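# Move small cardboard box from desk to counter

## Task

Pick up the small cardboard box lying on the desk and set it down on the counter located behind the shelving, without disturbing the stacked cartons; the robot must not topple or finish leaning, and the box must rest there on its own at the end rather than being held by the robot.

## Robot and tools

ROBOT. A Rainbow Robotics RB-Y1: a wheeled base (two drive wheels plus two rear casters, 0.66 m long, 0.58 m wide, front edge 0.10 m ahead of the wheel axle), a bending torso (its lower part, the leg, folds at ankle, knee and hip), a head with cameras, and two 7-joint arms with parallel grippers. Each arm carries up to 3 kg. The base drives straight or turns in place only; it never slides sideways.

FRAMES. Base frame: origin on the floor between the drive wheels, x forward, y to the left, z up. The chest, left_hand and right_hand readings are expressed in it; a hand point sits between the finger pads, fingers along the hand's -z, closing along its x. Printed hand positions can be off, especially at full reach. Odometry frame = base frame at the scene start; base_odometry counts wheel rotation only, so slipping looks like motion. Heading is positive leftward, -3.142 to 3.142.

execute_actions. Arguments: "actions" (a list holding one action, or empty to just read state and images) and optional "cameras" (names from head_camera, left_wrist_camera, right_wrist_camera, all; omitted or null or ["all"] gives every camera, [] gives none; a wrong name rejects the call). One action may contain:
- "base": exactly one relative move from the current spot. {"translate_m": d} is a straight drive of d metres, positive forward, -3 to 3. {"rotate_rad": d} is a turn on the spot of d radians, positive counter-clockwise seen from above, -3.2 to 3.2. Very long moves are rejected.
- "joints": a single object mapping joint names to absolute targets (not offsets), for both arms, torso and head together. Radians for joints, metres of pad gap for grippers. Ranges: torso_squat_rad 0..1.2 (higher lowers the chest); torso_shift_rad -0.3..0.6 (positive pushes hips forward); torso_pitch_rad -0.2..1.4 (positive leans forward); torso_yaw_rad -1.5..1.5 (positive turns left). Left arm: left_shoulder_pitch_rad -2.356..2.356 (negative raises the arm forward), left_shoulder_roll_rad 0..3.141 (positive lifts it outward left), left_shoulder_yaw_rad -2.094..2.094, left_elbow_rad -2.617..0.01 (negative bends), left_forearm_roll_rad -3.141..3.141, left_wrist_pitch_rad -1.57..1.919 (negative tips hand forward), left_hand_roll_rad -2.705..2.705, left_gripper_m 0..0.1. Right arm uses the same names with right_; right_shoulder_roll_rad is -3.141..0 (negative lifts outward right); the other right signs match the left. head_pan_rad -0.523..0.523 (positive left, relative to chest), head_tilt_rad -0.35..1.57 (positive looks down). Done tolerance is ±0.02 rad, ±0.004 m for grippers.
- "speeds": per-action caps, translate_m 0.05..0.4 m/s, rotate_rad 0.1..1.509 rad/s (the maxima are the defaults).
- "min_time_s": 0.1..8, a floor on how long each arm and head motion in the action lasts.
Torso combined limits: squat+shift <= 1.52; squat-shift+pitch <= 1.57; shift+0.5 pitch-0.4 squat <= 0.7; shift+0.3 pitch-0.5 squat <= 0.39; breaking one leaves commanded torso joints "off_target". Unknown keys or out-of-range numbers reject the call with no motion. Joints omitted from an action may keep pushing toward earlier targets.

wait: "seconds" 0..10; commands nothing and returns state and images.
zoom_image: "camera" plus "region" [x0, y0, x1, y1] in pixels of that camera's last full image, origin top-left, at most 504x504.
finished_scene: "scene" = number of the current scene; ends it irreversibly once the last command has been held, and reports success.

RESULTS. base_status and joint_status tell how each motion ended: "done"; "off_target" (stopped short, maybe still pushing); "limit_stop_at_<name>"; "contact_stop" (torso or arm met strong resistance); "time_out"; "stopped_with_arm"; "limit_stop_at_own_body" (guard halted before self-contact; move arm and torso apart); "not_followed" with "joint command not followed" and a "cause:" line when an arm-collision check withheld targets (the gripper still acts; the robot may retry those targets later). A contact stop, time-out or stop-with-arm halts the whole group (torso joints, or one arm's seven joints) and drops their targets. on_its_own lists uncommanded parts; "held at" is the held target. After a stop, first back off in its own action, arms before torso. If both hands share one object and the torso contact-stops instantly with nothing in the way, resend every arm joint at its current joint_positions value, then resend the torso. A later call in the same reply is skipped once a stop is reported. Motor temperatures lists per-arm values in joint_positions order.

GRASPING. Command a gripper gap at least 0.005 m below the object's width; "off_target" then is expected.

AVOID. The base does not halt on collision and may keep shoving furniture; a bent leg can protrude past the front edge, and a leg pressing furniture can slide the robot backward unreported. Do not let the arms strike or squeeze each other (grippers included) — a hard press ends the run. Contact torque at a joint's load limit (shoulder joints 63 N m, elbow 32.4, forearm/wrist/hand 22.5, held weight included) freezes the robot for 10 s. Motors warn at 65 °C and brake at 80 °C. Heavy loads held far forward can tip the robot, unchecked. Avoid drops, slams, hard pushes, knocking the stacked cartons, and leaving the robot tilted. A loose object may occasionally get nudged.

CAMERAS. head_camera 896x504, wrist cameras 644x364; calibration is in the base frame and only approximate, worse for wrist cameras at long reach.

Each tool is called after ">>>" by a JSON object that holds its "name" and its "arguments", one argument or row to a line.

## Session

>>> {"name": "execute_actions", "arguments": {
  "actions": []
}}

Scene clock: 0.00 s.
Motor temperatures (°C, as the motors report them): left_arm=[29 31 30 30 35 32 34] | right_arm=[31 28 29 29 33 37 36]
base_odometry: x=+0.000 y=+0.000 heading=+0.000 (m, m, rad; odometry frame)
base_status: not commanded
joint_positions: torso_squat_rad=+0.350 torso_shift_rad=-0.001 torso_pitch_rad=-0.001 torso_yaw_rad=+0.000 left_shoulder_pitch_rad=-0.019 left_shoulder_roll_rad=+0.005 left_shoulder_yaw_rad=-0.008 left_elbow_rad=-0.147 left_forearm_roll_rad=-0.030 left_wrist_pitch_rad=+0.016 left_hand_roll_rad=+0.018 left_gripper_m=+0.099 right_shoulder_pitch_rad=+0.044 right_shoulder_roll_rad=-0.053 right_shoulder_yaw_rad=-0.056 right_elbow_rad=-0.244 right_forearm_roll_rad=-0.005 right_wrist_pitch_rad=+0.023 right_hand_roll_rad=+0.002 right_gripper_m=+0.100 head_pan_rad=+0.000 head_tilt_rad=+0.400
joint_status: not commanded
chest: x=-0.2288 y=+0.0010 z=+1.2474 quat_wxyz=(+1.000, -0.001, -0.001, +0.000) (m; base frame)
left_hand: x=-0.1467 y=+0.2229 z=+0.5662 quat_wxyz=(+0.997, +0.002, -0.075, -0.013) (m; base frame)
right_hand: x=-0.1474 y=-0.2681 z=+0.5684 quat_wxyz=(+0.995, -0.031, -0.090, -0.033) (m; base frame)
pictures: head_camera, left_wrist_camera, right_wrist_camera
Images, in order (width x height): head_camera 896x504, left_wrist_camera 644x364, right_wrist_camera 644x364.

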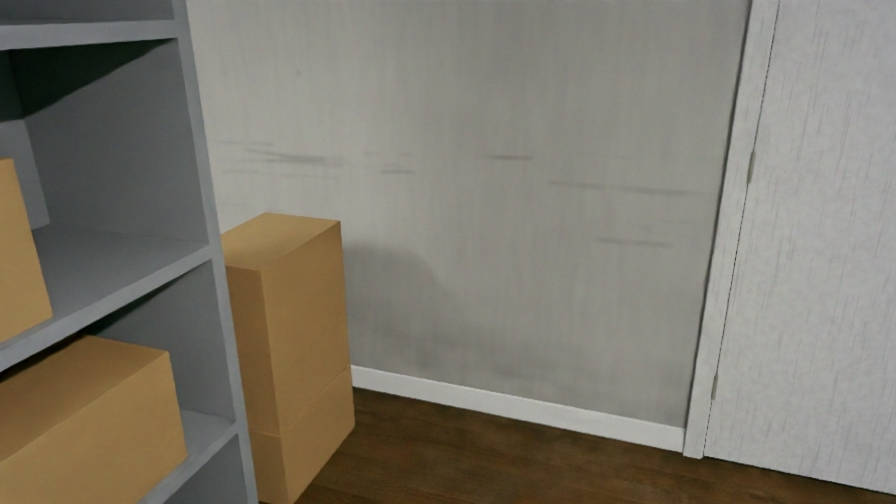

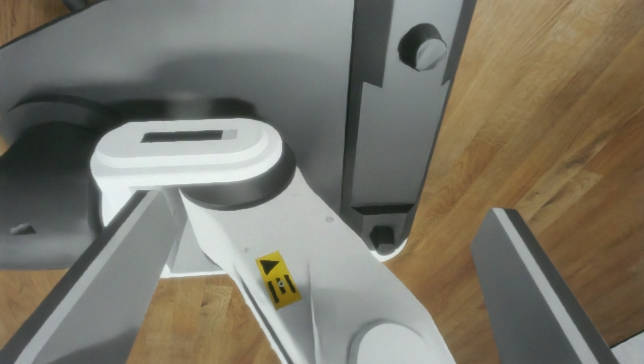

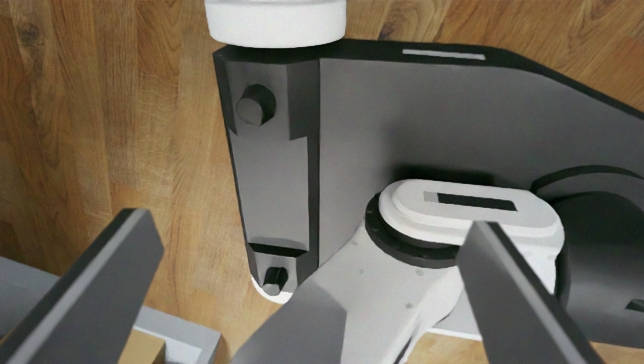

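>>> {"name": "execute_actions", "arguments": {
  "actions": [
    {"base":{"rotate_rad":-0.9},"joints":{"head_pan_rad":-0.5}}
  ],
  "cameras": ["head_camera"]
}}

>>> {"name": "execute_actions", "arguments": {
  "actions": [
    {"base":{"rotate_rad":-1.2}}
  ],
  "cameras": ["head_camera"]
}}

>>> {"name": "execute_actions", "arguments": {
  "actions": [
    {"base":{"rotate_rad":-1.2}}
  ],
  "cameras": ["head_camera"]
}}

Scene clock: 3.30 s.
Motor temperatures (°C, as the motors report them): left_arm=[29 31 30 30 35 32 34] | right_arm=[31 28 29 29 33 37 36]
base_odometry: x=+0.000 y=+0.000 heading=-0.899 (m, m, rad; odometry frame)
base_status: done
joint_positions: torso_squat_rad=+0.350 torso_shift_rad=-0.001 torso_pitch_rad=-0.001 torso_yaw_rad=+0.000 left_shoulder_pitch_rad=-0.019 left_shoulder_roll_rad=+0.005 left_shoulder_yaw_rad=-0.008 left_elbow_rad=-0.147 left_forearm_roll_rad=-0.030 left_wrist_pitch_rad=+0.016 left_hand_roll_rad=+0.018 left_gripper_m=+0.099 right_shoulder_pitch_rad=+0.044 right_shoulder_roll_rad=-0.053 right_shoulder_yaw_rad=-0.056 right_elbow_rad=-0.244 right_forearm_roll_rad=-0.005 right_wrist_pitch_rad=+0.023 right_hand_roll_rad=+0.002 right_gripper_m=+0.100 head_pan_rad=-0.500 head_tilt_rad=+0.400
joint_status: all done
chest: x=-0.2288 y=+0.0010 z=+1.2474 quat_wxyz=(+1.000, -0.001, -0.001, +0.000) (m; base frame)
left_hand: x=-0.1467 y=+0.2229 z=+0.5662 quat_wxyz=(+0.997, +0.002, -0.075, -0.013) (m; base frame)
right_hand: x=-0.1474 y=-0.2681 z=+0.5684 quat_wxyz=(+0.995, -0.031, -0.090, -0.033) (m; base frame)
pictures: head_camera
camera_calibration (this result's frames):
head_camera: T_world_to_cam=[[-0.462104, -0.886826, 0.000132156, -0.0991858], [-0.318598, 0.165875, -0.933263, 1.34398], [0.82762, -0.431307, -0.359193, 0.636404], [0, 0, 0, 1]] pos_world=[-0.144345, -0.0364076, 1.48289]
Images, in order (width x height): head_camera 896x504.

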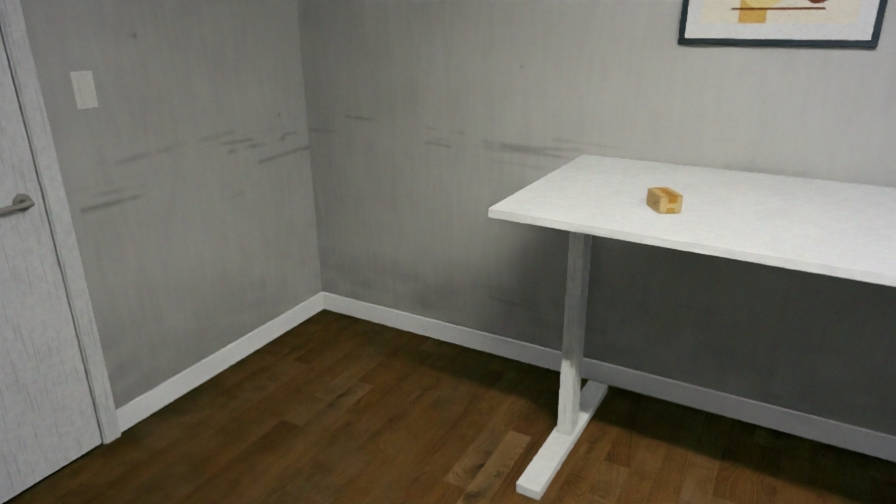

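Scene clock: 6.97 s.
Motor temperatures (°C, as the motors report them): left_arm=[29 31 30 30 35 32 34] | right_arm=[31 28 29 29 33 37 36]
base_odometry: x=+0.000 y=+0.000 heading=-2.099 (m, m, rad; odometry frame)
base_status: done
joint_positions: torso_squat_rad=+0.350 torso_shift_rad=-0.001 torso_pitch_rad=-0.001 torso_yaw_rad=+0.000 left_shoulder_pitch_rad=-0.019 left_shoulder_roll_rad=+0.005 left_shoulder_yaw_rad=-0.008 left_elbow_rad=-0.147 left_forearm_roll_rad=-0.030 left_wrist_pitch_rad=+0.016 left_hand_roll_rad=+0.018 left_gripper_m=+0.099 right_shoulder_pitch_rad=+0.044 right_shoulder_roll_rad=-0.053 right_shoulder_yaw_rad=-0.056 right_elbow_rad=-0.244 right_forearm_roll_rad=-0.005 right_wrist_pitch_rad=+0.023 right_hand_roll_rad=+0.002 right_gripper_m=+0.100 head_pan_rad=-0.500 head_tilt_rad=+0.400
joint_status: not commanded
chest: x=-0.2288 y=+0.0010 z=+1.2474 quat_wxyz=(+1.000, -0.001, -0.001, +0.000) (m; base frame)
left_hand: x=-0.1467 y=+0.2229 z=+0.5662 quat_wxyz=(+0.997, +0.002, -0.075, -0.013) (m; base frame)
right_hand: x=-0.1474 y=-0.2681 z=+0.5684 quat_wxyz=(+0.995, -0.031, -0.090, -0.033) (m; base frame)
pictures: head_camera
camera_calibration (this result's frames):
head_camera: T_world_to_cam=[[-0.462105, -0.886825, 0.000121519, -0.0991817], [-0.318592, 0.165883, -0.933264, 1.34398], [0.827622, -0.431304, -0.359191, 0.636405], [0, 0, 0, 1]] pos_world=[-0.144353, -0.0364167, 1.48289]
Images, in order (width x height): head_camera 896x504.

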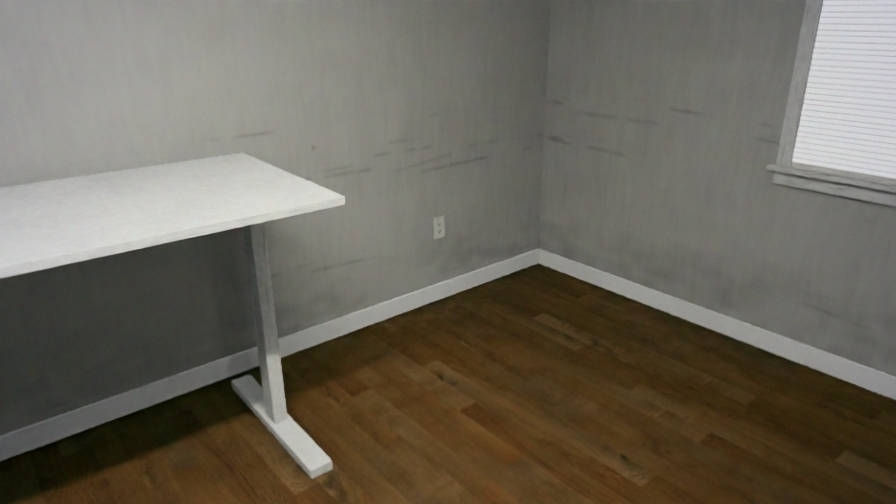

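Scene clock: 10.63 s.
Motor temperatures (°C, as the motors report them): left_arm=[29 31 30 30 35 32 34] | right_arm=[31 28 29 29 33 37 36]
base_odometry: x=+0.000 y=+0.001 heading=+2.985 (m, m, rad; odometry frame)
base_status: done
joint_positions: torso_squat_rad=+0.350 torso_shift_rad=-0.001 torso_pitch_rad=-0.001 torso_yaw_rad=+0.000 left_shoulder_pitch_rad=-0.019 left_shoulder_roll_rad=+0.005 left_shoulder_yaw_rad=-0.008 left_elbow_rad=-0.147 left_forearm_roll_rad=-0.030 left_wrist_pitch_rad=+0.016 left_hand_roll_rad=+0.018 left_gripper_m=+0.099 right_shoulder_pitch_rad=+0.044 right_shoulder_roll_rad=-0.053 right_shoulder_yaw_rad=-0.056 right_elbow_rad=-0.244 right_forearm_roll_rad=-0.005 right_wrist_pitch_rad=+0.023 right_hand_roll_rad=+0.002 right_gripper_m=+0.100 head_pan_rad=-0.500 head_tilt_rad=+0.400
joint_status: not commanded
chest: x=-0.2288 y=+0.0010 z=+1.2474 quat_wxyz=(+1.000, -0.001, -0.001, +0.000) (m; base frame)
left_hand: x=-0.1467 y=+0.2229 z=+0.5662 quat_wxyz=(+0.997, +0.002, -0.075, -0.013) (m; base frame)
right_hand: x=-0.1474 y=-0.2681 z=+0.5684 quat_wxyz=(+0.995, -0.031, -0.090, -0.033) (m; base frame)
pictures: head_camera
camera_calibration (this result's frames):
head_camera: T_world_to_cam=[[-0.462105, -0.886825, 0.00012097, -0.0991815], [-0.318592, 0.165884, -0.933264, 1.34398], [0.827622, -0.431305, -0.359191, 0.636405], [0, 0, 0, 1]] pos_world=[-0.144354, -0.0364169, 1.48289]
Images, in order (width x height): head_camera 896x504.

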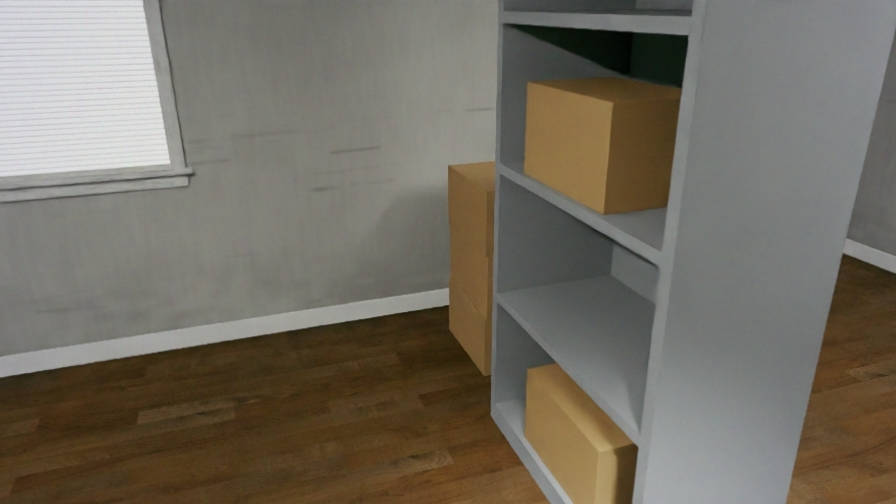

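>>> {"name": "execute_actions", "arguments": {
  "actions": [
    {"base":{"rotate_rad":1.39},"joints":{"head_pan_rad":0,"head_tilt_rad":0.6,"torso_squat_rad":0.1,"left_shoulder_pitch_rad":-0.5,"left_elbow_rad":-1.2,"left_wrist_pitch_rad":0.6,"left_hand_roll_rad":1.57}}
  ],
  "cameras": []
}}

>>> {"name": "execute_actions", "arguments": {
  "actions": [
    {"base":{"translate_m":0.9}}
  ]
}}

Scene clock: 14.70 s.
Motor temperatures (°C, as the motors report them): left_arm=[29 31 30 31 35 32 34] | right_arm=[31 28 29 29 33 37 36]
base_odometry: x=+0.000 y=+0.001 heading=-1.908 (m, m, rad; odometry frame)
base_status: done
joint_positions: torso_squat_rad=+0.100 torso_shift_rad=-0.001 torso_pitch_rad=-0.001 torso_yaw_rad=+0.000 left_shoulder_pitch_rad=-0.500 left_shoulder_roll_rad=+0.005 left_shoulder_yaw_rad=-0.008 left_elbow_rad=-1.200 left_forearm_roll_rad=-0.030 left_wrist_pitch_rad=+0.600 left_hand_roll_rad=+1.570 left_gripper_m=+0.099 right_shoulder_pitch_rad=+0.045 right_shoulder_roll_rad=-0.053 right_shoulder_yaw_rad=-0.056 right_elbow_rad=-0.244 right_forearm_roll_rad=-0.005 right_wrist_pitch_rad=+0.023 right_hand_roll_rad=+0.002 right_gripper_m=+0.100 head_pan_rad=+0.000 head_tilt_rad=+0.600
joint_status: all done
chest: x=-0.2289 y=+0.0010 z=+1.2864 quat_wxyz=(+1.000, -0.001, -0.001, +0.000) (m; base frame)
left_hand: x=+0.3779 y=+0.1374 z=+1.0180 quat_wxyz=(+0.669, -0.368, -0.354, +0.540) (m; base frame)
right_hand: x=-0.1475 y=-0.2680 z=+0.6074 quat_wxyz=(+0.995, -0.031, -0.090, -0.033) (m; base frame)
pictures: none
No camera images: the call's "cameras" was empty. Leave "cameras" out to get every camera's image.

Scene clock: 18.40 s.
Motor temperatures (°C, as the motors report them): left_arm=[29 31 30 31 35 32 34] | right_arm=[31 28 29 29 33 37 36]
base_odometry: x=-0.298 y=-0.849 heading=-1.908 (m, m, rad; odometry frame)
base_status: done
joint_positions: torso_squat_rad=+0.100 torso_shift_rad=-0.001 torso_pitch_rad=-0.001 torso_yaw_rad=+0.000 left_shoulder_pitch_rad=-0.500 left_shoulder_roll_rad=+0.005 left_shoulder_yaw_rad=-0.008 left_elbow_rad=-1.200 left_forearm_roll_rad=-0.030 left_wrist_pitch_rad=+0.600 left_hand_roll_rad=+1.570 left_gripper_m=+0.099 right_shoulder_pitch_rad=+0.044 right_shoulder_roll_rad=-0.053 right_shoulder_yaw_rad=-0.056 right_elbow_rad=-0.244 right_forearm_roll_rad=-0.005 right_wrist_pitch_rad=+0.023 right_hand_roll_rad=+0.002 right_gripper_m=+0.100 head_pan_rad=+0.000 head_tilt_rad=+0.600
joint_status: not commanded
chest: x=-0.2288 y=+0.0010 z=+1.2864 quat_wxyz=(+1.000, -0.001, -0.001, +0.000) (m; base frame)
left_hand: x=+0.3780 y=+0.1374 z=+1.0179 quat_wxyz=(+0.669, -0.367, -0.354, +0.540) (m; base frame)
right_hand: x=-0.1474 y=-0.2680 z=+0.6074 quat_wxyz=(+0.995, -0.031, -0.090, -0.033) (m; base frame)
pictures: head_camera, left_wrist_camera, right_wrist_camera
camera_calibration (this result's frames):
head_camera: T_world_to_cam=[[0.0190633, -0.999814, -0.00302711, 0.00528976], [-0.537646, -0.00769851, -0.843135, 1.20127], [0.842955, 0.0177005, -0.537693, 0.918313], [0, 0, 0, 1]] pos_world=[-0.128336, -0.00171779, 1.50662]
left_wrist_camera: T_world_to_cam=[[0.197116, 0.979337, 0.0452236, -0.25497], [-0.223911, 0.0000624776, 0.97461, -0.880203], [0.954468, -0.202237, 0.219297, -0.468842], [0, 0, 0, 1]] pos_world=[0.300666, 0.154939, 0.9722]
right_wrist_camera: T_world_to_cam=[[-0.984153, 0.0144612, -0.17673, -0.0422917], [-0.0856547, 0.833905, 0.545221, -0.085726], [0.15526, 0.551718, -0.819452, 0.750248], [0, 0, 0, 1]] pos_world=[-0.165448, -0.341827, 0.654058]
Images, in order (width x height): head_camera 896x504, left_wrist_camera 644x364, right_wrist_camera 644x364.

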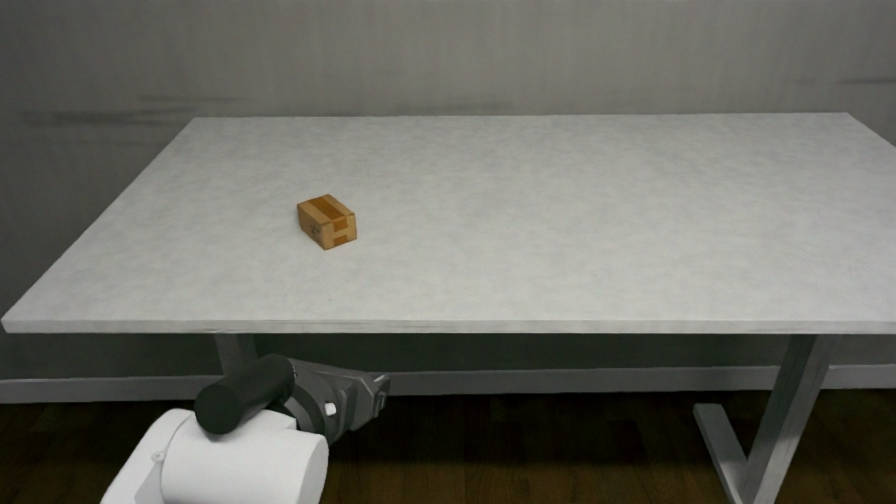

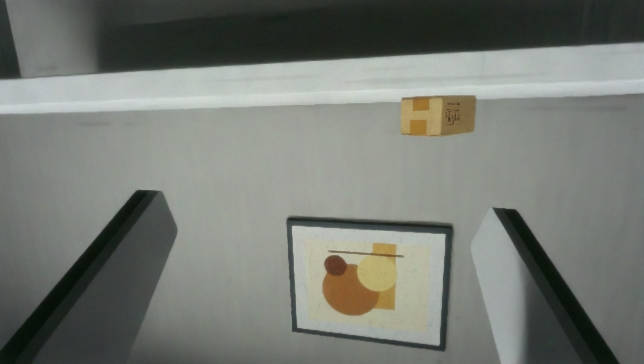

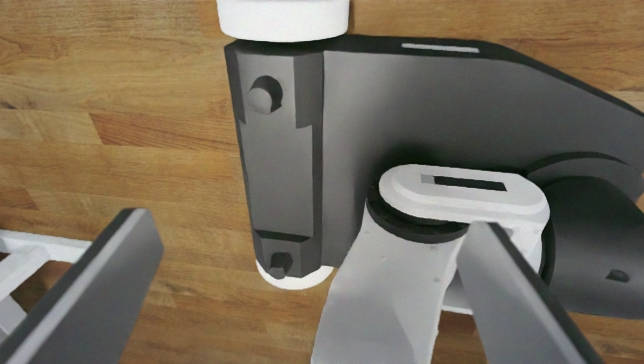

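>>> {"name": "execute_actions", "arguments": {
  "actions": [
    {"base":{"translate_m":0.2},"joints":{"head_tilt_rad":0.9,"torso_squat_rad":0,"left_shoulder_pitch_rad":-1.0,"left_shoulder_roll_rad":0.2,"left_elbow_rad":-1.05,"left_wrist_pitch_rad":1.9,"left_hand_roll_rad":-0.7}}
  ]
}}

Scene clock: 20.83 s.
Motor temperatures (°C, as the motors report them): left_arm=[29 31 30 31 35 32 34] | right_arm=[31 28 29 29 33 37 36]
base_odometry: x=-0.363 y=-1.037 heading=-1.906 (m, m, rad; odometry frame)
base_status: done
joint_positions: torso_squat_rad=+0.000 torso_shift_rad=-0.001 torso_pitch_rad=-0.001 torso_yaw_rad=+0.000 left_shoulder_pitch_rad=-1.000 left_shoulder_roll_rad=+0.200 left_shoulder_yaw_rad=-0.008 left_elbow_rad=-1.050 left_forearm_roll_rad=-0.030 left_wrist_pitch_rad=+1.900 left_hand_roll_rad=-0.700 left_gripper_m=+0.099 right_shoulder_pitch_rad=+0.044 right_shoulder_roll_rad=-0.053 right_shoulder_yaw_rad=-0.056 right_elbow_rad=-0.244 right_forearm_roll_rad=-0.005 right_wrist_pitch_rad=+0.023 right_hand_roll_rad=+0.002 right_gripper_m=+0.100 head_pan_rad=+0.000 head_tilt_rad=+0.900
joint_status: all done
chest: x=-0.2288 y=+0.0010 z=+1.2899 quat_wxyz=(+1.000, -0.001, -0.001, +0.000) (m; base frame)
left_hand: x=+0.2914 y=+0.2331 z=+1.1006 quat_wxyz=(+0.902, +0.158, -0.012, -0.402) (m; base frame)
right_hand: x=-0.1474 y=-0.2680 z=+0.6109 quat_wxyz=(+0.995, -0.031, -0.090, -0.033) (m; base frame)
pictures: head_camera, left_wrist_camera, right_wrist_camera
camera_calibration (this result's frames):
head_camera: T_world_to_cam=[[0.0169122, -0.999822, -0.00838225, 0.0128377], [-0.762786, -0.00748169, -0.646607, 0.864765], [0.646429, 0.0173294, -0.762777, 1.2149], [0, 0, 0, 1]] pos_world=[-0.125933, -0.00174814, 1.48597]
left_wrist_camera: T_world_to_cam=[[0.691479, -0.708164, -0.142692, 0.120758], [-0.612405, -0.679415, 0.404173, -0.080778], [-0.383168, -0.192091, -0.903484, 1.23818], [0, 0, 0, 1]] pos_world=[0.341461, 0.268479, 1.16856]
right_wrist_camera: T_world_to_cam=[[-0.984152, 0.0144578, -0.176736, -0.0416817], [-0.0856616, 0.833903, 0.545222, -0.0876406], [0.155263, 0.551721, -0.819449, 0.753111], [0, 0, 0, 1]] pos_world=[-0.165459, -0.341821, 0.657553]
Images, in order (width x height): head_camera 896x504, left_wrist_camera 644x364, right_wrist_camera 644x364.

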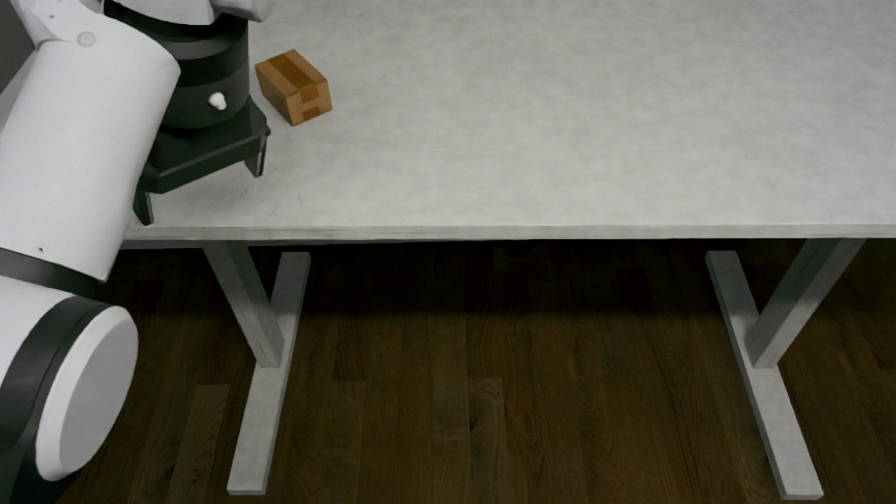

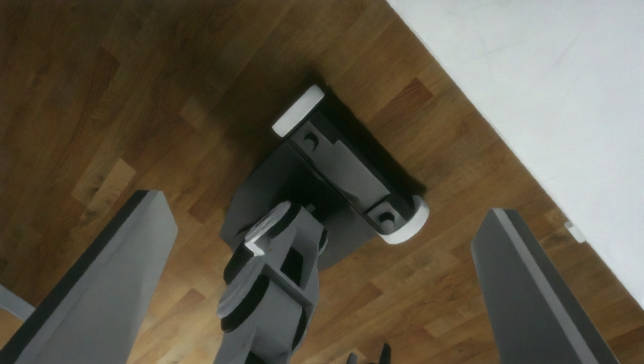

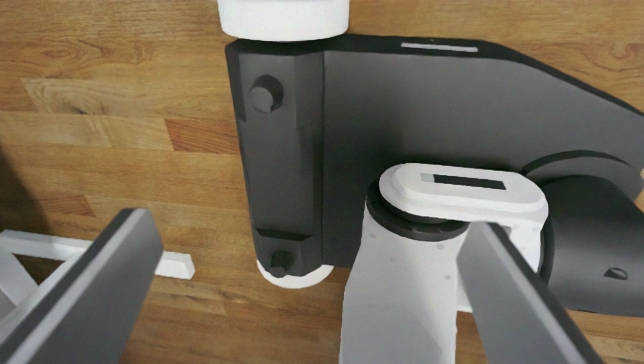

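>>> {"name": "execute_actions", "arguments": {
  "actions": [
    {"base":{"translate_m":0.29},"joints":{"left_shoulder_roll_rad":0.17,"left_hand_roll_rad":-0.85,"torso_squat_rad":0.25}}
  ]
}}

Scene clock: 23.13 s.
Motor temperatures (°C, as the motors report them): left_arm=[29 31 30 31 35 32 34] | right_arm=[31 28 29 29 33 37 36]
base_odometry: x=-0.459 y=-1.311 heading=-1.906 (m, m, rad; odometry frame)
base_status: done
joint_positions: torso_squat_rad=+0.250 torso_shift_rad=-0.001 torso_pitch_rad=-0.001 torso_yaw_rad=+0.000 left_shoulder_pitch_rad=-1.000 left_shoulder_roll_rad=+0.170 left_shoulder_yaw_rad=-0.008 left_elbow_rad=-1.050 left_forearm_roll_rad=-0.030 left_wrist_pitch_rad=+1.900 left_hand_roll_rad=-0.850 left_gripper_m=+0.099 right_shoulder_pitch_rad=+0.044 right_shoulder_roll_rad=-0.053 right_shoulder_yaw_rad=-0.056 right_elbow_rad=-0.244 right_forearm_roll_rad=-0.005 right_wrist_pitch_rad=+0.023 right_hand_roll_rad=+0.002 right_gripper_m=+0.100 head_pan_rad=+0.000 head_tilt_rad=+0.900
joint_status: all done
chest: x=-0.2288 y=+0.0010 z=+1.2682 quat_wxyz=(+1.000, -0.001, -0.001, +0.000) (m; base frame)
left_hand: x=+0.2893 y=+0.2167 z=+1.0744 quat_wxyz=(+0.865, +0.150, -0.002, -0.479) (m; base frame)
right_hand: x=-0.1474 y=-0.2680 z=+0.5892 quat_wxyz=(+0.995, -0.031, -0.090, -0.033) (m; base frame)
pictures: head_camera, left_wrist_camera, right_wrist_camera
camera_calibration (this result's frames):
head_camera: T_world_to_cam=[[0.0169178, -0.999822, -0.00836644, 0.012622], [-0.762805, -0.00749669, -0.646586, 0.85069], [0.646408, 0.0173208, -0.762796, 1.1983], [0, 0, 0, 1]] pos_world=[-0.125894, -0.00175836, 1.46421]
left_wrist_camera: T_world_to_cam=[[0.557166, -0.811129, -0.177864, 0.205847], [-0.696336, -0.573066, 0.432101, -0.111446], [-0.452417, -0.116899, -0.884112, 1.19343], [0, 0, 0, 1]] pos_world=[0.347632, 0.242614, 1.13989]
right_wrist_camera: T_world_to_cam=[[-0.984158, 0.0144509, -0.176704, -0.0455333], [-0.0856474, 0.833911, 0.545212, -0.075746], [0.155234, 0.551709, -0.819463, 0.735294], [0, 0, 0, 1]] pos_world=[-0.165442, -0.341845, 0.635798]
Images, in order (width x height): head_camera 896x504, left_wrist_camera 644x364, right_wrist_camera 644x364.

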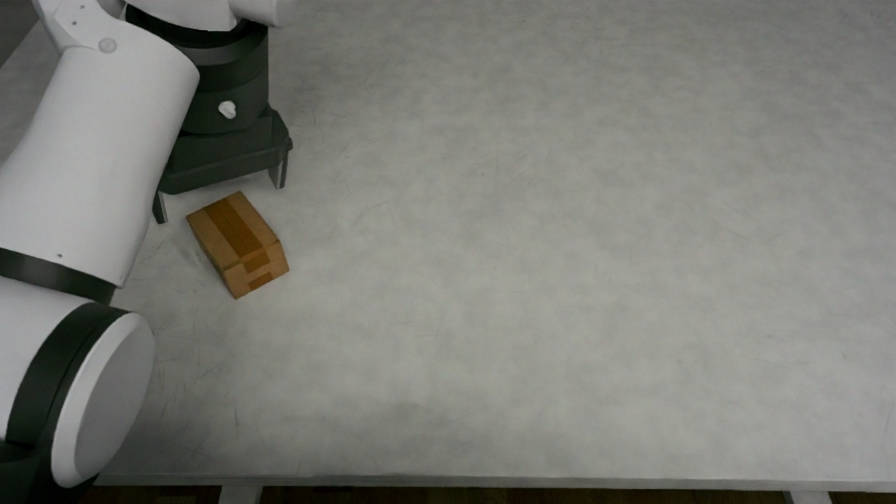

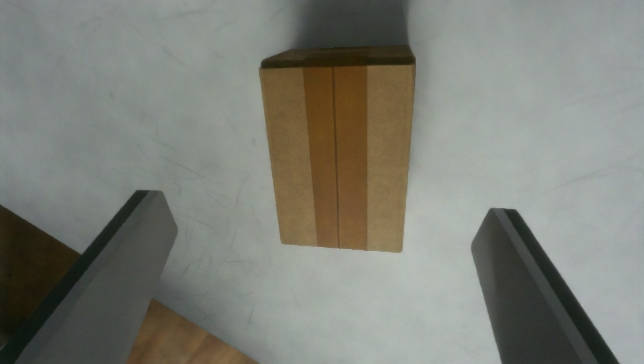

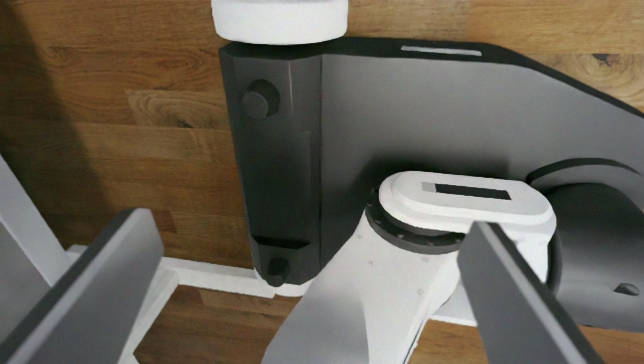

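Drop total .022+.075: cos=.861.

>>> {"name": "execute_actions", "arguments": {
  "actions": [
    {"joints":{"torso_squat_rad":0.53}}
  ],
  "cameras": ["left_wrist_camera"]
}}

>>> {"name": "execute_actions", "arguments": {
  "actions": [
    {"joints":{"left_gripper_m":0.04}}
  ],
  "cameras": []
}}

>>> {"name": "execute_actions", "arguments": {
  "actions": [
    {"joints":{"torso_squat_rad":0,"head_tilt_rad":0.4},"base":{"translate_m":-0.5}}
  ],
  "cameras": ["left_wrist_camera"]
}}

>>> {"name": "execute_actions", "arguments": {
  "actions": [
    {"base":{"rotate_rad":3.14}}
  ],
  "cameras": ["head_camera"]
}}

Scene clock: 25.10 s.
Motor temperatures (°C, as the motors report them): left_arm=[29 31 30 31 35 32 34] | right_arm=[31 28 29 29 33 37 36]
base_odometry: x=-0.459 y=-1.311 heading=-1.906 (m, m, rad; odometry frame)
base_status: not commanded
joint_positions: torso_squat_rad=+0.530 torso_shift_rad=-0.001 torso_pitch_rad=-0.001 torso_yaw_rad=+0.000 left_shoulder_pitch_rad=-1.000 left_shoulder_roll_rad=+0.170 left_shoulder_yaw_rad=-0.008 left_elbow_rad=-1.050 left_forearm_roll_rad=-0.030 left_wrist_pitch_rad=+1.900 left_hand_roll_rad=-0.850 left_gripper_m=+0.099 right_shoulder_pitch_rad=+0.044 right_shoulder_roll_rad=-0.053 right_shoulder_yaw_rad=-0.056 right_elbow_rad=-0.244 right_forearm_roll_rad=-0.005 right_wrist_pitch_rad=+0.023 right_hand_roll_rad=+0.002 right_gripper_m=+0.100 head_pan_rad=+0.000 head_tilt_rad=+0.900
joint_status: all done
chest: x=-0.2288 y=+0.0010 z=+1.1939 quat_wxyz=(+1.000, -0.001, -0.001, +0.000) (m; base frame)
left_hand: x=+0.2893 y=+0.2166 z=+1.0002 quat_wxyz=(+0.865, +0.150, -0.002, -0.479) (m; base frame)
right_hand: x=-0.1473 y=-0.2681 z=+0.5149 quat_wxyz=(+0.995, -0.031, -0.090, -0.033) (m; base frame)
pictures: left_wrist_camera
camera_calibration (this result's frames):
left_wrist_camera: T_world_to_cam=[[0.557191, -0.811128, -0.177792, 0.192514], [-0.696391, -0.573068, 0.43201, -0.0793042], [-0.452302, -0.116899, -0.884171, 1.12785], [0, 0, 0, 1]] pos_world=[0.347633, 0.242552, 1.0657]
Images, in order (width x height): left_wrist_camera 644x364.

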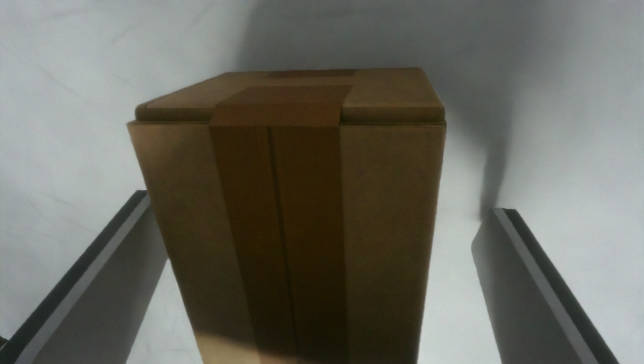

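Scene clock: 26.17 s.
Motor temperatures (°C, as the motors report them): left_arm=[29 31 30 31 35 32 34] | right_arm=[31 28 29 29 33 37 36]
base_odometry: x=-0.459 y=-1.311 heading=-1.906 (m, m, rad; odometry frame)
base_status: not commanded
joint_positions: torso_squat_rad=+0.530 torso_shift_rad=-0.001 torso_pitch_rad=-0.001 torso_yaw_rad=+0.000 left_shoulder_pitch_rad=-1.000 left_shoulder_roll_rad=+0.170 left_shoulder_yaw_rad=-0.008 left_elbow_rad=-1.050 left_forearm_roll_rad=-0.030 left_wrist_pitch_rad=+1.900 left_hand_roll_rad=-0.850 left_gripper_m=+0.059 right_shoulder_pitch_rad=+0.044 right_shoulder_roll_rad=-0.053 right_shoulder_yaw_rad=-0.056 right_elbow_rad=-0.244 right_forearm_roll_rad=-0.005 right_wrist_pitch_rad=+0.023 right_hand_roll_rad=+0.002 right_gripper_m=+0.100 head_pan_rad=+0.000 head_tilt_rad=+0.900
joint_status: left_gripper_m off_target (ended at +0.059, target +0.040)
chest: x=-0.2288 y=+0.0010 z=+1.1939 quat_wxyz=(+1.000, -0.001, -0.001, +0.000) (m; base frame)
left_hand: x=+0.2893 y=+0.2166 z=+1.0002 quat_wxyz=(+0.865, +0.150, -0.002, -0.479) (m; base frame)
right_hand: x=-0.1473 y=-0.2681 z=+0.5149 quat_wxyz=(+0.995, -0.031, -0.090, -0.033) (m; base frame)
pictures: none
No camera images: the call's "cameras" was empty. Leave "cameras" out to get every camera's image.

Scene clock: 29.00 s.
Motor temperatures (°C, as the motors report them): left_arm=[29 31 30 31 35 32 34] | right_arm=[31 28 29 29 33 37 36]
base_odometry: x=-0.295 y=-0.839 heading=-1.904 (m, m, rad; odometry frame)
base_status: done
joint_positions: torso_squat_rad=+0.000 torso_shift_rad=-0.001 torso_pitch_rad=-0.001 torso_yaw_rad=+0.000 left_shoulder_pitch_rad=-1.000 left_shoulder_roll_rad=+0.170 left_shoulder_yaw_rad=-0.008 left_elbow_rad=-1.050 left_forearm_roll_rad=-0.030 left_wrist_pitch_rad=+1.900 left_hand_roll_rad=-0.850 left_gripper_m=+0.059 right_shoulder_pitch_rad=+0.045 right_shoulder_roll_rad=-0.053 right_shoulder_yaw_rad=-0.056 right_elbow_rad=-0.244 right_forearm_roll_rad=-0.005 right_wrist_pitch_rad=+0.023 right_hand_roll_rad=+0.002 right_gripper_m=+0.100 head_pan_rad=+0.000 head_tilt_rad=+0.400
joint_status: all done
chest: x=-0.2288 y=+0.0011 z=+1.2899 quat_wxyz=(+1.000, -0.001, -0.001, +0.000) (m; base frame)
left_hand: x=+0.2892 y=+0.2167 z=+1.0962 quat_wxyz=(+0.865, +0.150, -0.002, -0.479) (m; base frame)
right_hand: x=-0.1476 y=-0.2680 z=+0.6109 quat_wxyz=(+0.995, -0.031, -0.090, -0.033) (m; base frame)
pictures: left_wrist_camera
camera_calibration (this result's frames):
left_wrist_camera: T_world_to_cam=[[0.55715, -0.811136, -0.177882, 0.209775], [-0.696312, -0.573053, 0.432157, -0.120943], [-0.452474, -0.116915, -0.88408, 1.21262], [0, 0, 0, 1]] pos_world=[0.34759, 0.242624, 1.16164]
Images, in order (width x height): left_wrist_camera 644x364.

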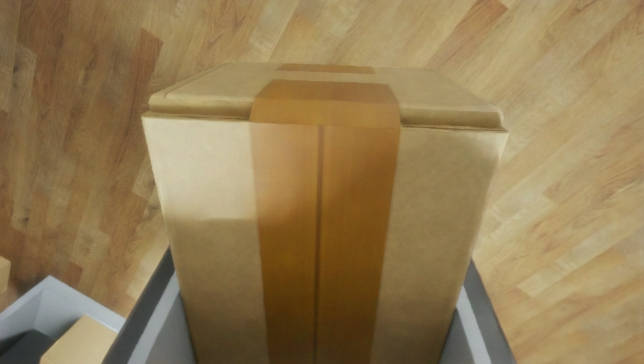

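Scene clock: 34.47 s.
Motor temperatures (°C, as the motors report them): left_arm=[30 31 30 31 35 32 34] | right_arm=[31 28 29 29 33 37 36]
base_odometry: x=-0.295 y=-0.839 heading=+1.235 (m, m, rad; odometry frame)
base_status: done
joint_positions: torso_squat_rad=+0.000 torso_shift_rad=-0.001 torso_pitch_rad=-0.001 torso_yaw_rad=+0.000 left_shoulder_pitch_rad=-1.000 left_shoulder_roll_rad=+0.170 left_shoulder_yaw_rad=-0.008 left_elbow_rad=-1.050 left_forearm_roll_rad=-0.030 left_wrist_pitch_rad=+1.900 left_hand_roll_rad=-0.850 left_gripper_m=+0.059 right_shoulder_pitch_rad=+0.045 right_shoulder_roll_rad=-0.053 right_shoulder_yaw_rad=-0.056 right_elbow_rad=-0.244 right_forearm_roll_rad=-0.005 right_wrist_pitch_rad=+0.023 right_hand_roll_rad=+0.002 right_gripper_m=+0.100 head_pan_rad=+0.000 head_tilt_rad=+0.400
joint_status: not commanded
chest: x=-0.2289 y=+0.0010 z=+1.2899 quat_wxyz=(+1.000, -0.001, -0.001, +0.000) (m; base frame)
left_hand: x=+0.2892 y=+0.2166 z=+1.0962 quat_wxyz=(+0.865, +0.150, -0.002, -0.479) (m; base frame)
right_hand: x=-0.1476 y=-0.2681 z=+0.6109 quat_wxyz=(+0.995, -0.031, -0.090, -0.033) (m; base frame)
pictures: head_camera
camera_calibration (this result's frames):
head_camera: T_world_to_cam=[[0.0195894, -0.999808, 0.000814497, -0.000302623], [-0.359347, -0.00780098, -0.933171, 1.37526], [0.932998, 0.0179876, -0.359431, 0.673305], [0, 0, 0, 1]] pos_world=[-0.13399, -0.00168533, 1.52536]
Images, in order (width x height): head_camera 896x504.

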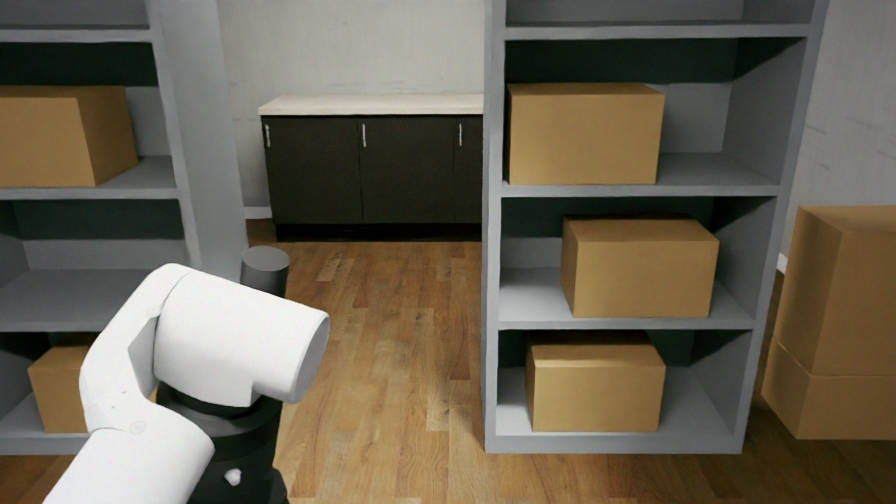

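>>> {"name": "execute_actions", "arguments": {
  "actions": [
    {"base":{"rotate_rad":0.27}}
  ],
  "cameras": []
}}

>>> {"name": "execute_actions", "arguments": {
  "actions": [
    {"base":{"translate_m":1.4}}
  ],
  "cameras": []
}}

>>> {"name": "execute_actions", "arguments": {
  "actions": [
    {"base":{"rotate_rad":-0.29},"joints":{"head_tilt_rad":0.7}}
  ],
  "cameras": ["head_camera"]
}}

>>> {"name": "execute_actions", "arguments": {
  "actions": [
    {"base":{"translate_m":2.0}}
  ],
  "cameras": ["head_camera"]
}}

Scene clock: 36.43 s.
Motor temperatures (°C, as the motors report them): left_arm=[30 31 30 31 35 32 34] | right_arm=[31 28 29 29 33 37 36]
base_odometry: x=-0.295 y=-0.839 heading=+1.505 (m, m, rad; odometry frame)
base_status: done
joint_positions: torso_squat_rad=+0.000 torso_shift_rad=-0.001 torso_pitch_rad=-0.001 torso_yaw_rad=+0.000 left_shoulder_pitch_rad=-1.000 left_shoulder_roll_rad=+0.170 left_shoulder_yaw_rad=-0.008 left_elbow_rad=-1.050 left_forearm_roll_rad=-0.030 left_wrist_pitch_rad=+1.900 left_hand_roll_rad=-0.850 left_gripper_m=+0.059 right_shoulder_pitch_rad=+0.045 right_shoulder_roll_rad=-0.053 right_shoulder_yaw_rad=-0.056 right_elbow_rad=-0.244 right_forearm_roll_rad=-0.005 right_wrist_pitch_rad=+0.023 right_hand_roll_rad=+0.002 right_gripper_m=+0.100 head_pan_rad=+0.000 head_tilt_rad=+0.400
joint_status: not commanded
chest: x=-0.2289 y=+0.0010 z=+1.2899 quat_wxyz=(+1.000, -0.001, -0.001, +0.000) (m; base frame)
left_hand: x=+0.2892 y=+0.2166 z=+1.0962 quat_wxyz=(+0.865, +0.150, -0.002, -0.479) (m; base frame)
right_hand: x=-0.1475 y=-0.2681 z=+0.6109 quat_wxyz=(+0.995, -0.031, -0.090, -0.033) (m; base frame)
pictures: none
No camera images: the call's "cameras" was empty. Leave "cameras" out to get every camera's image.

Scene clock: 41.50 s.
Motor temperatures (°C, as the motors report them): left_arm=[30 31 30 31 35 32 34] | right_arm=[31 28 29 29 33 37 36]
base_odometry: x=-0.203 y=+0.558 heading=+1.506 (m, m, rad; odometry frame)
base_status: done
joint_positions: torso_squat_rad=+0.000 torso_shift_rad=-0.001 torso_pitch_rad=-0.001 torso_yaw_rad=+0.000 left_shoulder_pitch_rad=-1.000 left_shoulder_roll_rad=+0.170 left_shoulder_yaw_rad=-0.008 left_elbow_rad=-1.050 left_forearm_roll_rad=-0.030 left_wrist_pitch_rad=+1.900 left_hand_roll_rad=-0.850 left_gripper_m=+0.059 right_shoulder_pitch_rad=+0.044 right_shoulder_roll_rad=-0.053 right_shoulder_yaw_rad=-0.056 right_elbow_rad=-0.244 right_forearm_roll_rad=-0.005 right_wrist_pitch_rad=+0.023 right_hand_roll_rad=+0.002 right_gripper_m=+0.100 head_pan_rad=+0.000 head_tilt_rad=+0.400
joint_status: not commanded
chest: x=-0.2288 y=+0.0010 z=+1.2899 quat_wxyz=(+1.000, -0.001, -0.001, +0.000) (m; base frame)
left_hand: x=+0.2892 y=+0.2166 z=+1.0962 quat_wxyz=(+0.865, +0.150, -0.002, -0.479) (m; base frame)
right_hand: x=-0.1474 y=-0.2680 z=+0.6109 quat_wxyz=(+0.995, -0.031, -0.090, -0.033) (m; base frame)
pictures: none
No camera images: the call's "cameras" was empty. Leave "cameras" out to get every camera's image.

Scene clock: 43.37 s.
Motor temperatures (°C, as the motors report them): left_arm=[30 31 30 31 35 32 34] | right_arm=[31 28 29 29 33 37 36]
base_odometry: x=-0.203 y=+0.558 heading=+1.216 (m, m, rad; odometry frame)
base_status: done
joint_positions: torso_squat_rad=+0.000 torso_shift_rad=-0.001 torso_pitch_rad=-0.001 torso_yaw_rad=+0.000 left_shoulder_pitch_rad=-1.000 left_shoulder_roll_rad=+0.170 left_shoulder_yaw_rad=-0.008 left_elbow_rad=-1.050 left_forearm_roll_rad=-0.030 left_wrist_pitch_rad=+1.900 left_hand_roll_rad=-0.850 left_gripper_m=+0.059 right_shoulder_pitch_rad=+0.044 right_shoulder_roll_rad=-0.053 right_shoulder_yaw_rad=-0.056 right_elbow_rad=-0.244 right_forearm_roll_rad=-0.005 right_wrist_pitch_rad=+0.023 right_hand_roll_rad=+0.002 right_gripper_m=+0.100 head_pan_rad=+0.000 head_tilt_rad=+0.700
joint_status: all done
chest: x=-0.2288 y=+0.0011 z=+1.2899 quat_wxyz=(+1.000, -0.001, -0.001, +0.000) (m; base frame)
left_hand: x=+0.2892 y=+0.2167 z=+1.0961 quat_wxyz=(+0.865, +0.150, -0.002, -0.479) (m; base frame)
right_hand: x=-0.1474 y=-0.2680 z=+0.6109 quat_wxyz=(+0.995, -0.031, -0.090, -0.033) (m; base frame)
pictures: head_camera
camera_calibration (this result's frames):
head_camera: T_world_to_cam=[[0.0185369, -0.999817, -0.00481146, 0.00791311], [-0.619128, -0.00769992, -0.785252, 1.1011], [0.785071, 0.0175351, -0.619157, 1.0296], [0, 0, 0, 1]] pos_world=[-0.126733, -0.00166404, 1.50216]
Images, in order (width x height): head_camera 896x504.

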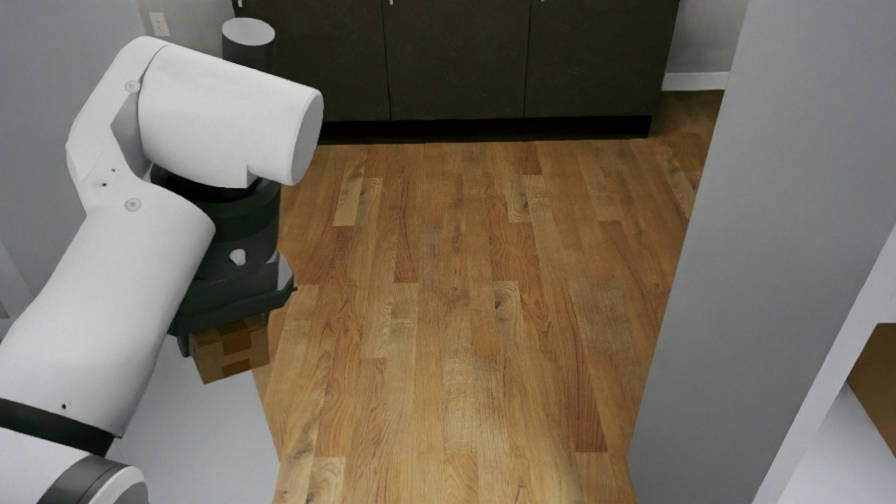

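Scene clock: 49.93 s.
Motor temperatures (°C, as the motors report them): left_arm=[30 31 30 31 35 32 34] | right_arm=[31 28 29 29 33 37 36]
base_odometry: x=+0.493 y=+2.433 heading=+1.215 (m, m, rad; odometry frame)
base_status: done
joint_positions: torso_squat_rad=+0.000 torso_shift_rad=-0.001 torso_pitch_rad=-0.001 torso_yaw_rad=+0.000 left_shoulder_pitch_rad=-1.000 left_shoulder_roll_rad=+0.170 left_shoulder_yaw_rad=-0.008 left_elbow_rad=-1.050 left_forearm_roll_rad=-0.030 left_wrist_pitch_rad=+1.900 left_hand_roll_rad=-0.850 left_gripper_m=+0.059 right_shoulder_pitch_rad=+0.044 right_shoulder_roll_rad=-0.053 right_shoulder_yaw_rad=-0.056 right_elbow_rad=-0.244 right_forearm_roll_rad=-0.005 right_wrist_pitch_rad=+0.023 right_hand_roll_rad=+0.002 right_gripper_m=+0.100 head_pan_rad=+0.000 head_tilt_rad=+0.700
joint_status: not commanded
chest: x=-0.2288 y=+0.0011 z=+1.2899 quat_wxyz=(+1.000, -0.001, -0.001, +0.000) (m; base frame)
left_hand: x=+0.2892 y=+0.2167 z=+1.0961 quat_wxyz=(+0.865, +0.150, -0.002, -0.479) (m; base frame)
right_hand: x=-0.1474 y=-0.2680 z=+0.6109 quat_wxyz=(+0.995, -0.031, -0.090, -0.033) (m; base frame)
pictures: head_camera
camera_calibration (this result's frames):
head_camera: T_world_to_cam=[[0.0185388, -0.999817, -0.00482247, 0.00791823], [-0.619136, -0.00769265, -0.785246, 1.10109], [0.785065, 0.0175433, -0.619165, 1.02961], [0, 0, 0, 1]] pos_world=[-0.126732, -0.00167566, 1.50216]
Images, in order (width x height): head_camera 896x504.

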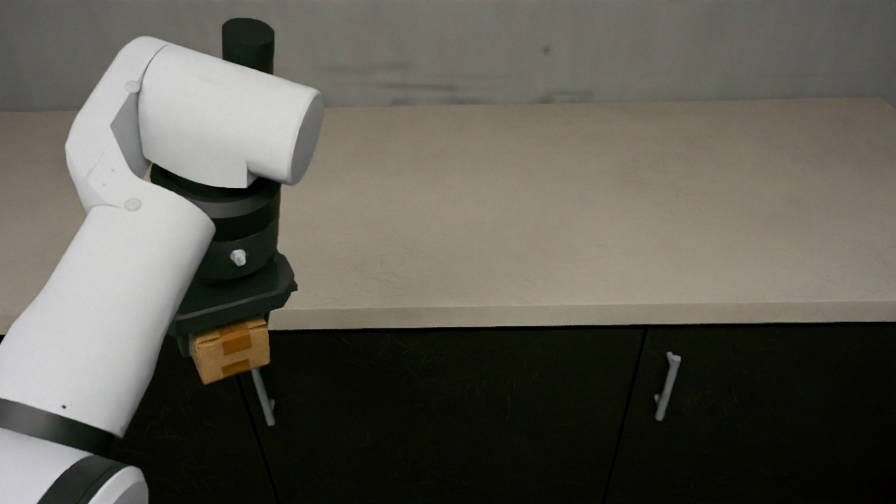

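>>> {"name": "execute_actions", "arguments": {
  "actions": [
    {"base":{"translate_m":0.33},"joints":{"torso_shift_rad":0.2,"torso_squat_rad":0.64,"head_tilt_rad":0.9}}
  ]
}}

Scene clock: 53.03 s.
Motor temperatures (°C, as the motors report them): left_arm=[30 31 30 31 35 32 34] | right_arm=[31 28 29 29 33 37 36]
base_odometry: x=+0.608 y=+2.742 heading=+1.215 (m, m, rad; odometry frame)
base_status: done
joint_positions: torso_squat_rad=+0.640 torso_shift_rad=+0.199 torso_pitch_rad=-0.003 torso_yaw_rad=+0.000 left_shoulder_pitch_rad=-1.005 left_shoulder_roll_rad=+0.172 left_shoulder_yaw_rad=-0.008 left_elbow_rad=-1.053 left_forearm_roll_rad=-0.031 left_wrist_pitch_rad=+1.901 left_hand_roll_rad=-0.850 left_gripper_m=+0.059 right_shoulder_pitch_rad=+0.044 right_shoulder_roll_rad=-0.053 right_shoulder_yaw_rad=-0.056 right_elbow_rad=-0.244 right_forearm_roll_rad=-0.005 right_wrist_pitch_rad=+0.023 right_hand_roll_rad=+0.002 right_gripper_m=+0.100 head_pan_rad=+0.000 head_tilt_rad=+0.900
joint_status: all done
chest: x=-0.1180 y=+0.0008 z=+1.1402 quat_wxyz=(+1.000, -0.001, -0.002, +0.000) (m; base frame)
left_hand: x=+0.4021 y=+0.2166 z=+0.9511 quat_wxyz=(+0.865, +0.153, -0.005, -0.478) (m; base frame)
right_hand: x=-0.0350 y=-0.2681 z=+0.4613 quat_wxyz=(+0.995, -0.031, -0.091, -0.033) (m; base frame)
pictures: head_camera, left_wrist_camera, right_wrist_camera
camera_calibration (this result's frames):
head_camera: T_world_to_cam=[[0.0171195, -0.999815, -0.00871342, 0.00982562], [-0.76139, -0.00738744, -0.648253, 0.854585], [0.648069, 0.017732, -0.761376, 1.02763], [0, 0, 0, 1]] pos_world=[-0.015469, -0.00208491, 1.33648]
left_wrist_camera: T_world_to_cam=[[0.558664, -0.810955, -0.173912, 0.116599], [-0.70048, -0.573617, 0.424608, 0.029348], [-0.444097, -0.115391, -0.888517, 1.13597], [0, 0, 0, 1]] pos_world=[0.459898, 0.242472, 1.01714]
right_wrist_camera: T_world_to_cam=[[-0.983757, 0.0143241, -0.178931, 0.043532], [-0.0870445, 0.833703, 0.545309, 0.00346241], [0.156987, 0.552027, -0.818915, 0.612963], [0, 0, 0, 1]] pos_world=[-0.0531006, -0.341882, 0.507866]
Images, in order (width x height): head_camera 896x504, left_wrist_camera 644x364, right_wrist_camera 644x364.

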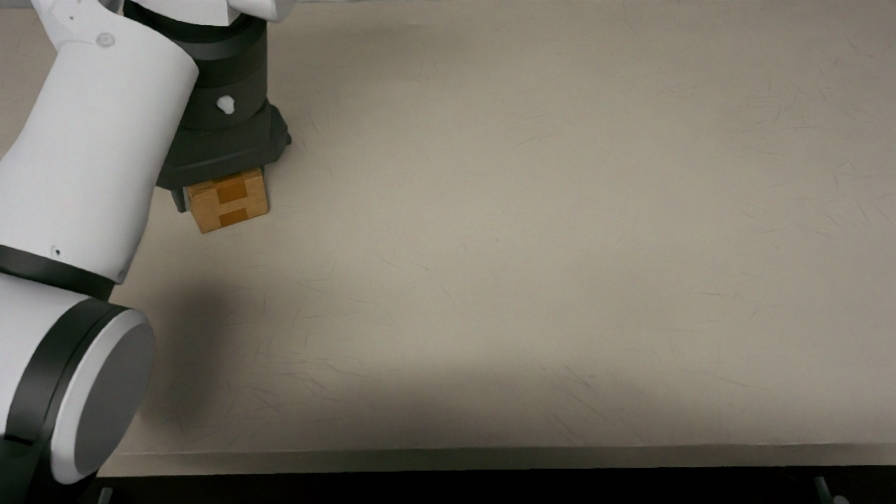

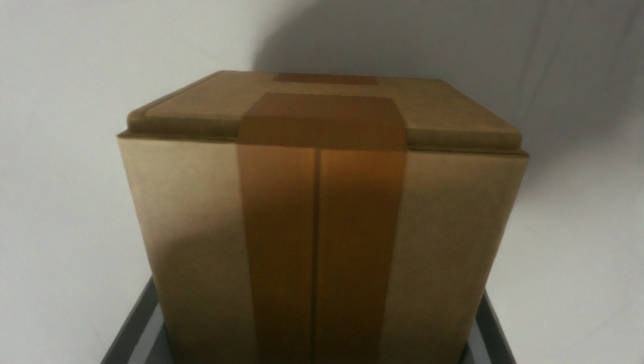

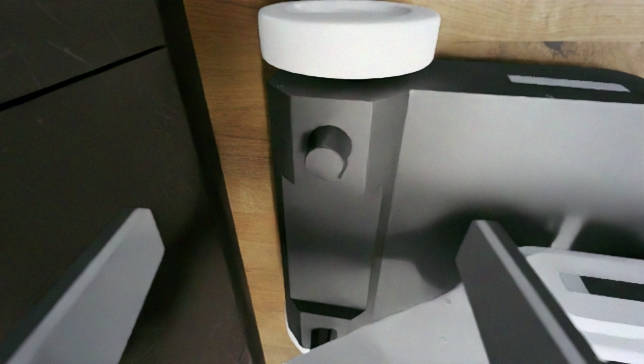

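In contact.

>>> {"name": "execute_actions", "arguments": {
  "actions": [
    {"joints":{"left_gripper_m":0.1}}
  ],
  "cameras": []
}}

>>> {"name": "execute_actions", "arguments": {
  "actions": [
    {"joints":{"torso_squat_rad":0.35}}
  ],
  "cameras": []
}}

>>> {"name": "finished_scene", "arguments": {
  "scene": 1
}}

Scene clock: 54.27 s.
Motor temperatures (°C, as the motors report them): left_arm=[30 31 30 31 35 32 34] | right_arm=[31 28 29 29 33 37 36]
base_odometry: x=+0.608 y=+2.742 heading=+1.215 (m, m, rad; odometry frame)
base_status: not commanded
joint_positions: torso_squat_rad=+0.640 torso_shift_rad=+0.199 torso_pitch_rad=-0.004 torso_yaw_rad=+0.001 left_shoulder_pitch_rad=-1.007 left_shoulder_roll_rad=+0.174 left_shoulder_yaw_rad=-0.008 left_elbow_rad=-1.054 left_forearm_roll_rad=-0.031 left_wrist_pitch_rad=+1.900 left_hand_roll_rad=-0.850 left_gripper_m=+0.098 right_shoulder_pitch_rad=+0.044 right_shoulder_roll_rad=-0.053 right_shoulder_yaw_rad=-0.056 right_elbow_rad=-0.244 right_forearm_roll_rad=-0.005 right_wrist_pitch_rad=+0.023 right_hand_roll_rad=+0.002 right_gripper_m=+0.100 head_pan_rad=+0.000 head_tilt_rad=+0.900
joint_status: all done
chest: x=-0.1181 y=+0.0008 z=+1.1402 quat_wxyz=(+1.000, -0.001, -0.002, +0.000) (m; base frame)
left_hand: x=+0.4030 y=+0.2171 z=+0.9529 quat_wxyz=(+0.865, +0.154, -0.007, -0.478) (m; base frame)
right_hand: x=-0.0349 y=-0.2680 z=+0.4613 quat_wxyz=(+0.995, -0.031, -0.092, -0.033) (m; base frame)
pictures: none
No camera images: the call's "cameras" was empty. Leave "cameras" out to get every camera's image.

Scene clock: 56.03 s.
Motor temperatures (°C, as the motors report them): left_arm=[30 31 30 31 35 32 34] | right_arm=[31 28 29 29 33 37 36]
base_odometry: x=+0.608 y=+2.742 heading=+1.215 (m, m, rad; odometry frame)
base_status: not commanded
joint_positions: torso_squat_rad=+0.350 torso_shift_rad=+0.200 torso_pitch_rad=-0.001 torso_yaw_rad=+0.000 left_shoulder_pitch_rad=-1.000 left_shoulder_roll_rad=+0.170 left_shoulder_yaw_rad=-0.008 left_elbow_rad=-1.050 left_forearm_roll_rad=-0.030 left_wrist_pitch_rad=+1.900 left_hand_roll_rad=-0.850 left_gripper_m=+0.099 right_shoulder_pitch_rad=+0.044 right_shoulder_roll_rad=-0.053 right_shoulder_yaw_rad=-0.056 right_elbow_rad=-0.244 right_forearm_roll_rad=-0.005 right_wrist_pitch_rad=+0.023 right_hand_roll_rad=+0.002 right_gripper_m=+0.100 head_pan_rad=+0.000 head_tilt_rad=+0.900
joint_status: all done
chest: x=-0.0976 y=+0.0009 z=+1.2344 quat_wxyz=(+1.000, -0.001, +0.000, +0.000) (m; base frame)
left_hand: x=+0.4206 y=+0.2166 z=+1.0410 quat_wxyz=(+0.865, +0.150, -0.002, -0.479) (m; base frame)
right_hand: x=-0.0162 y=-0.2681 z=+0.5553 quat_wxyz=(+0.995, -0.031, -0.090, -0.033) (m; base frame)
pictures: none
No camera images: the call's "cameras" was empty. Leave "cameras" out to get every camera's image.

The scene is finished: the task was done.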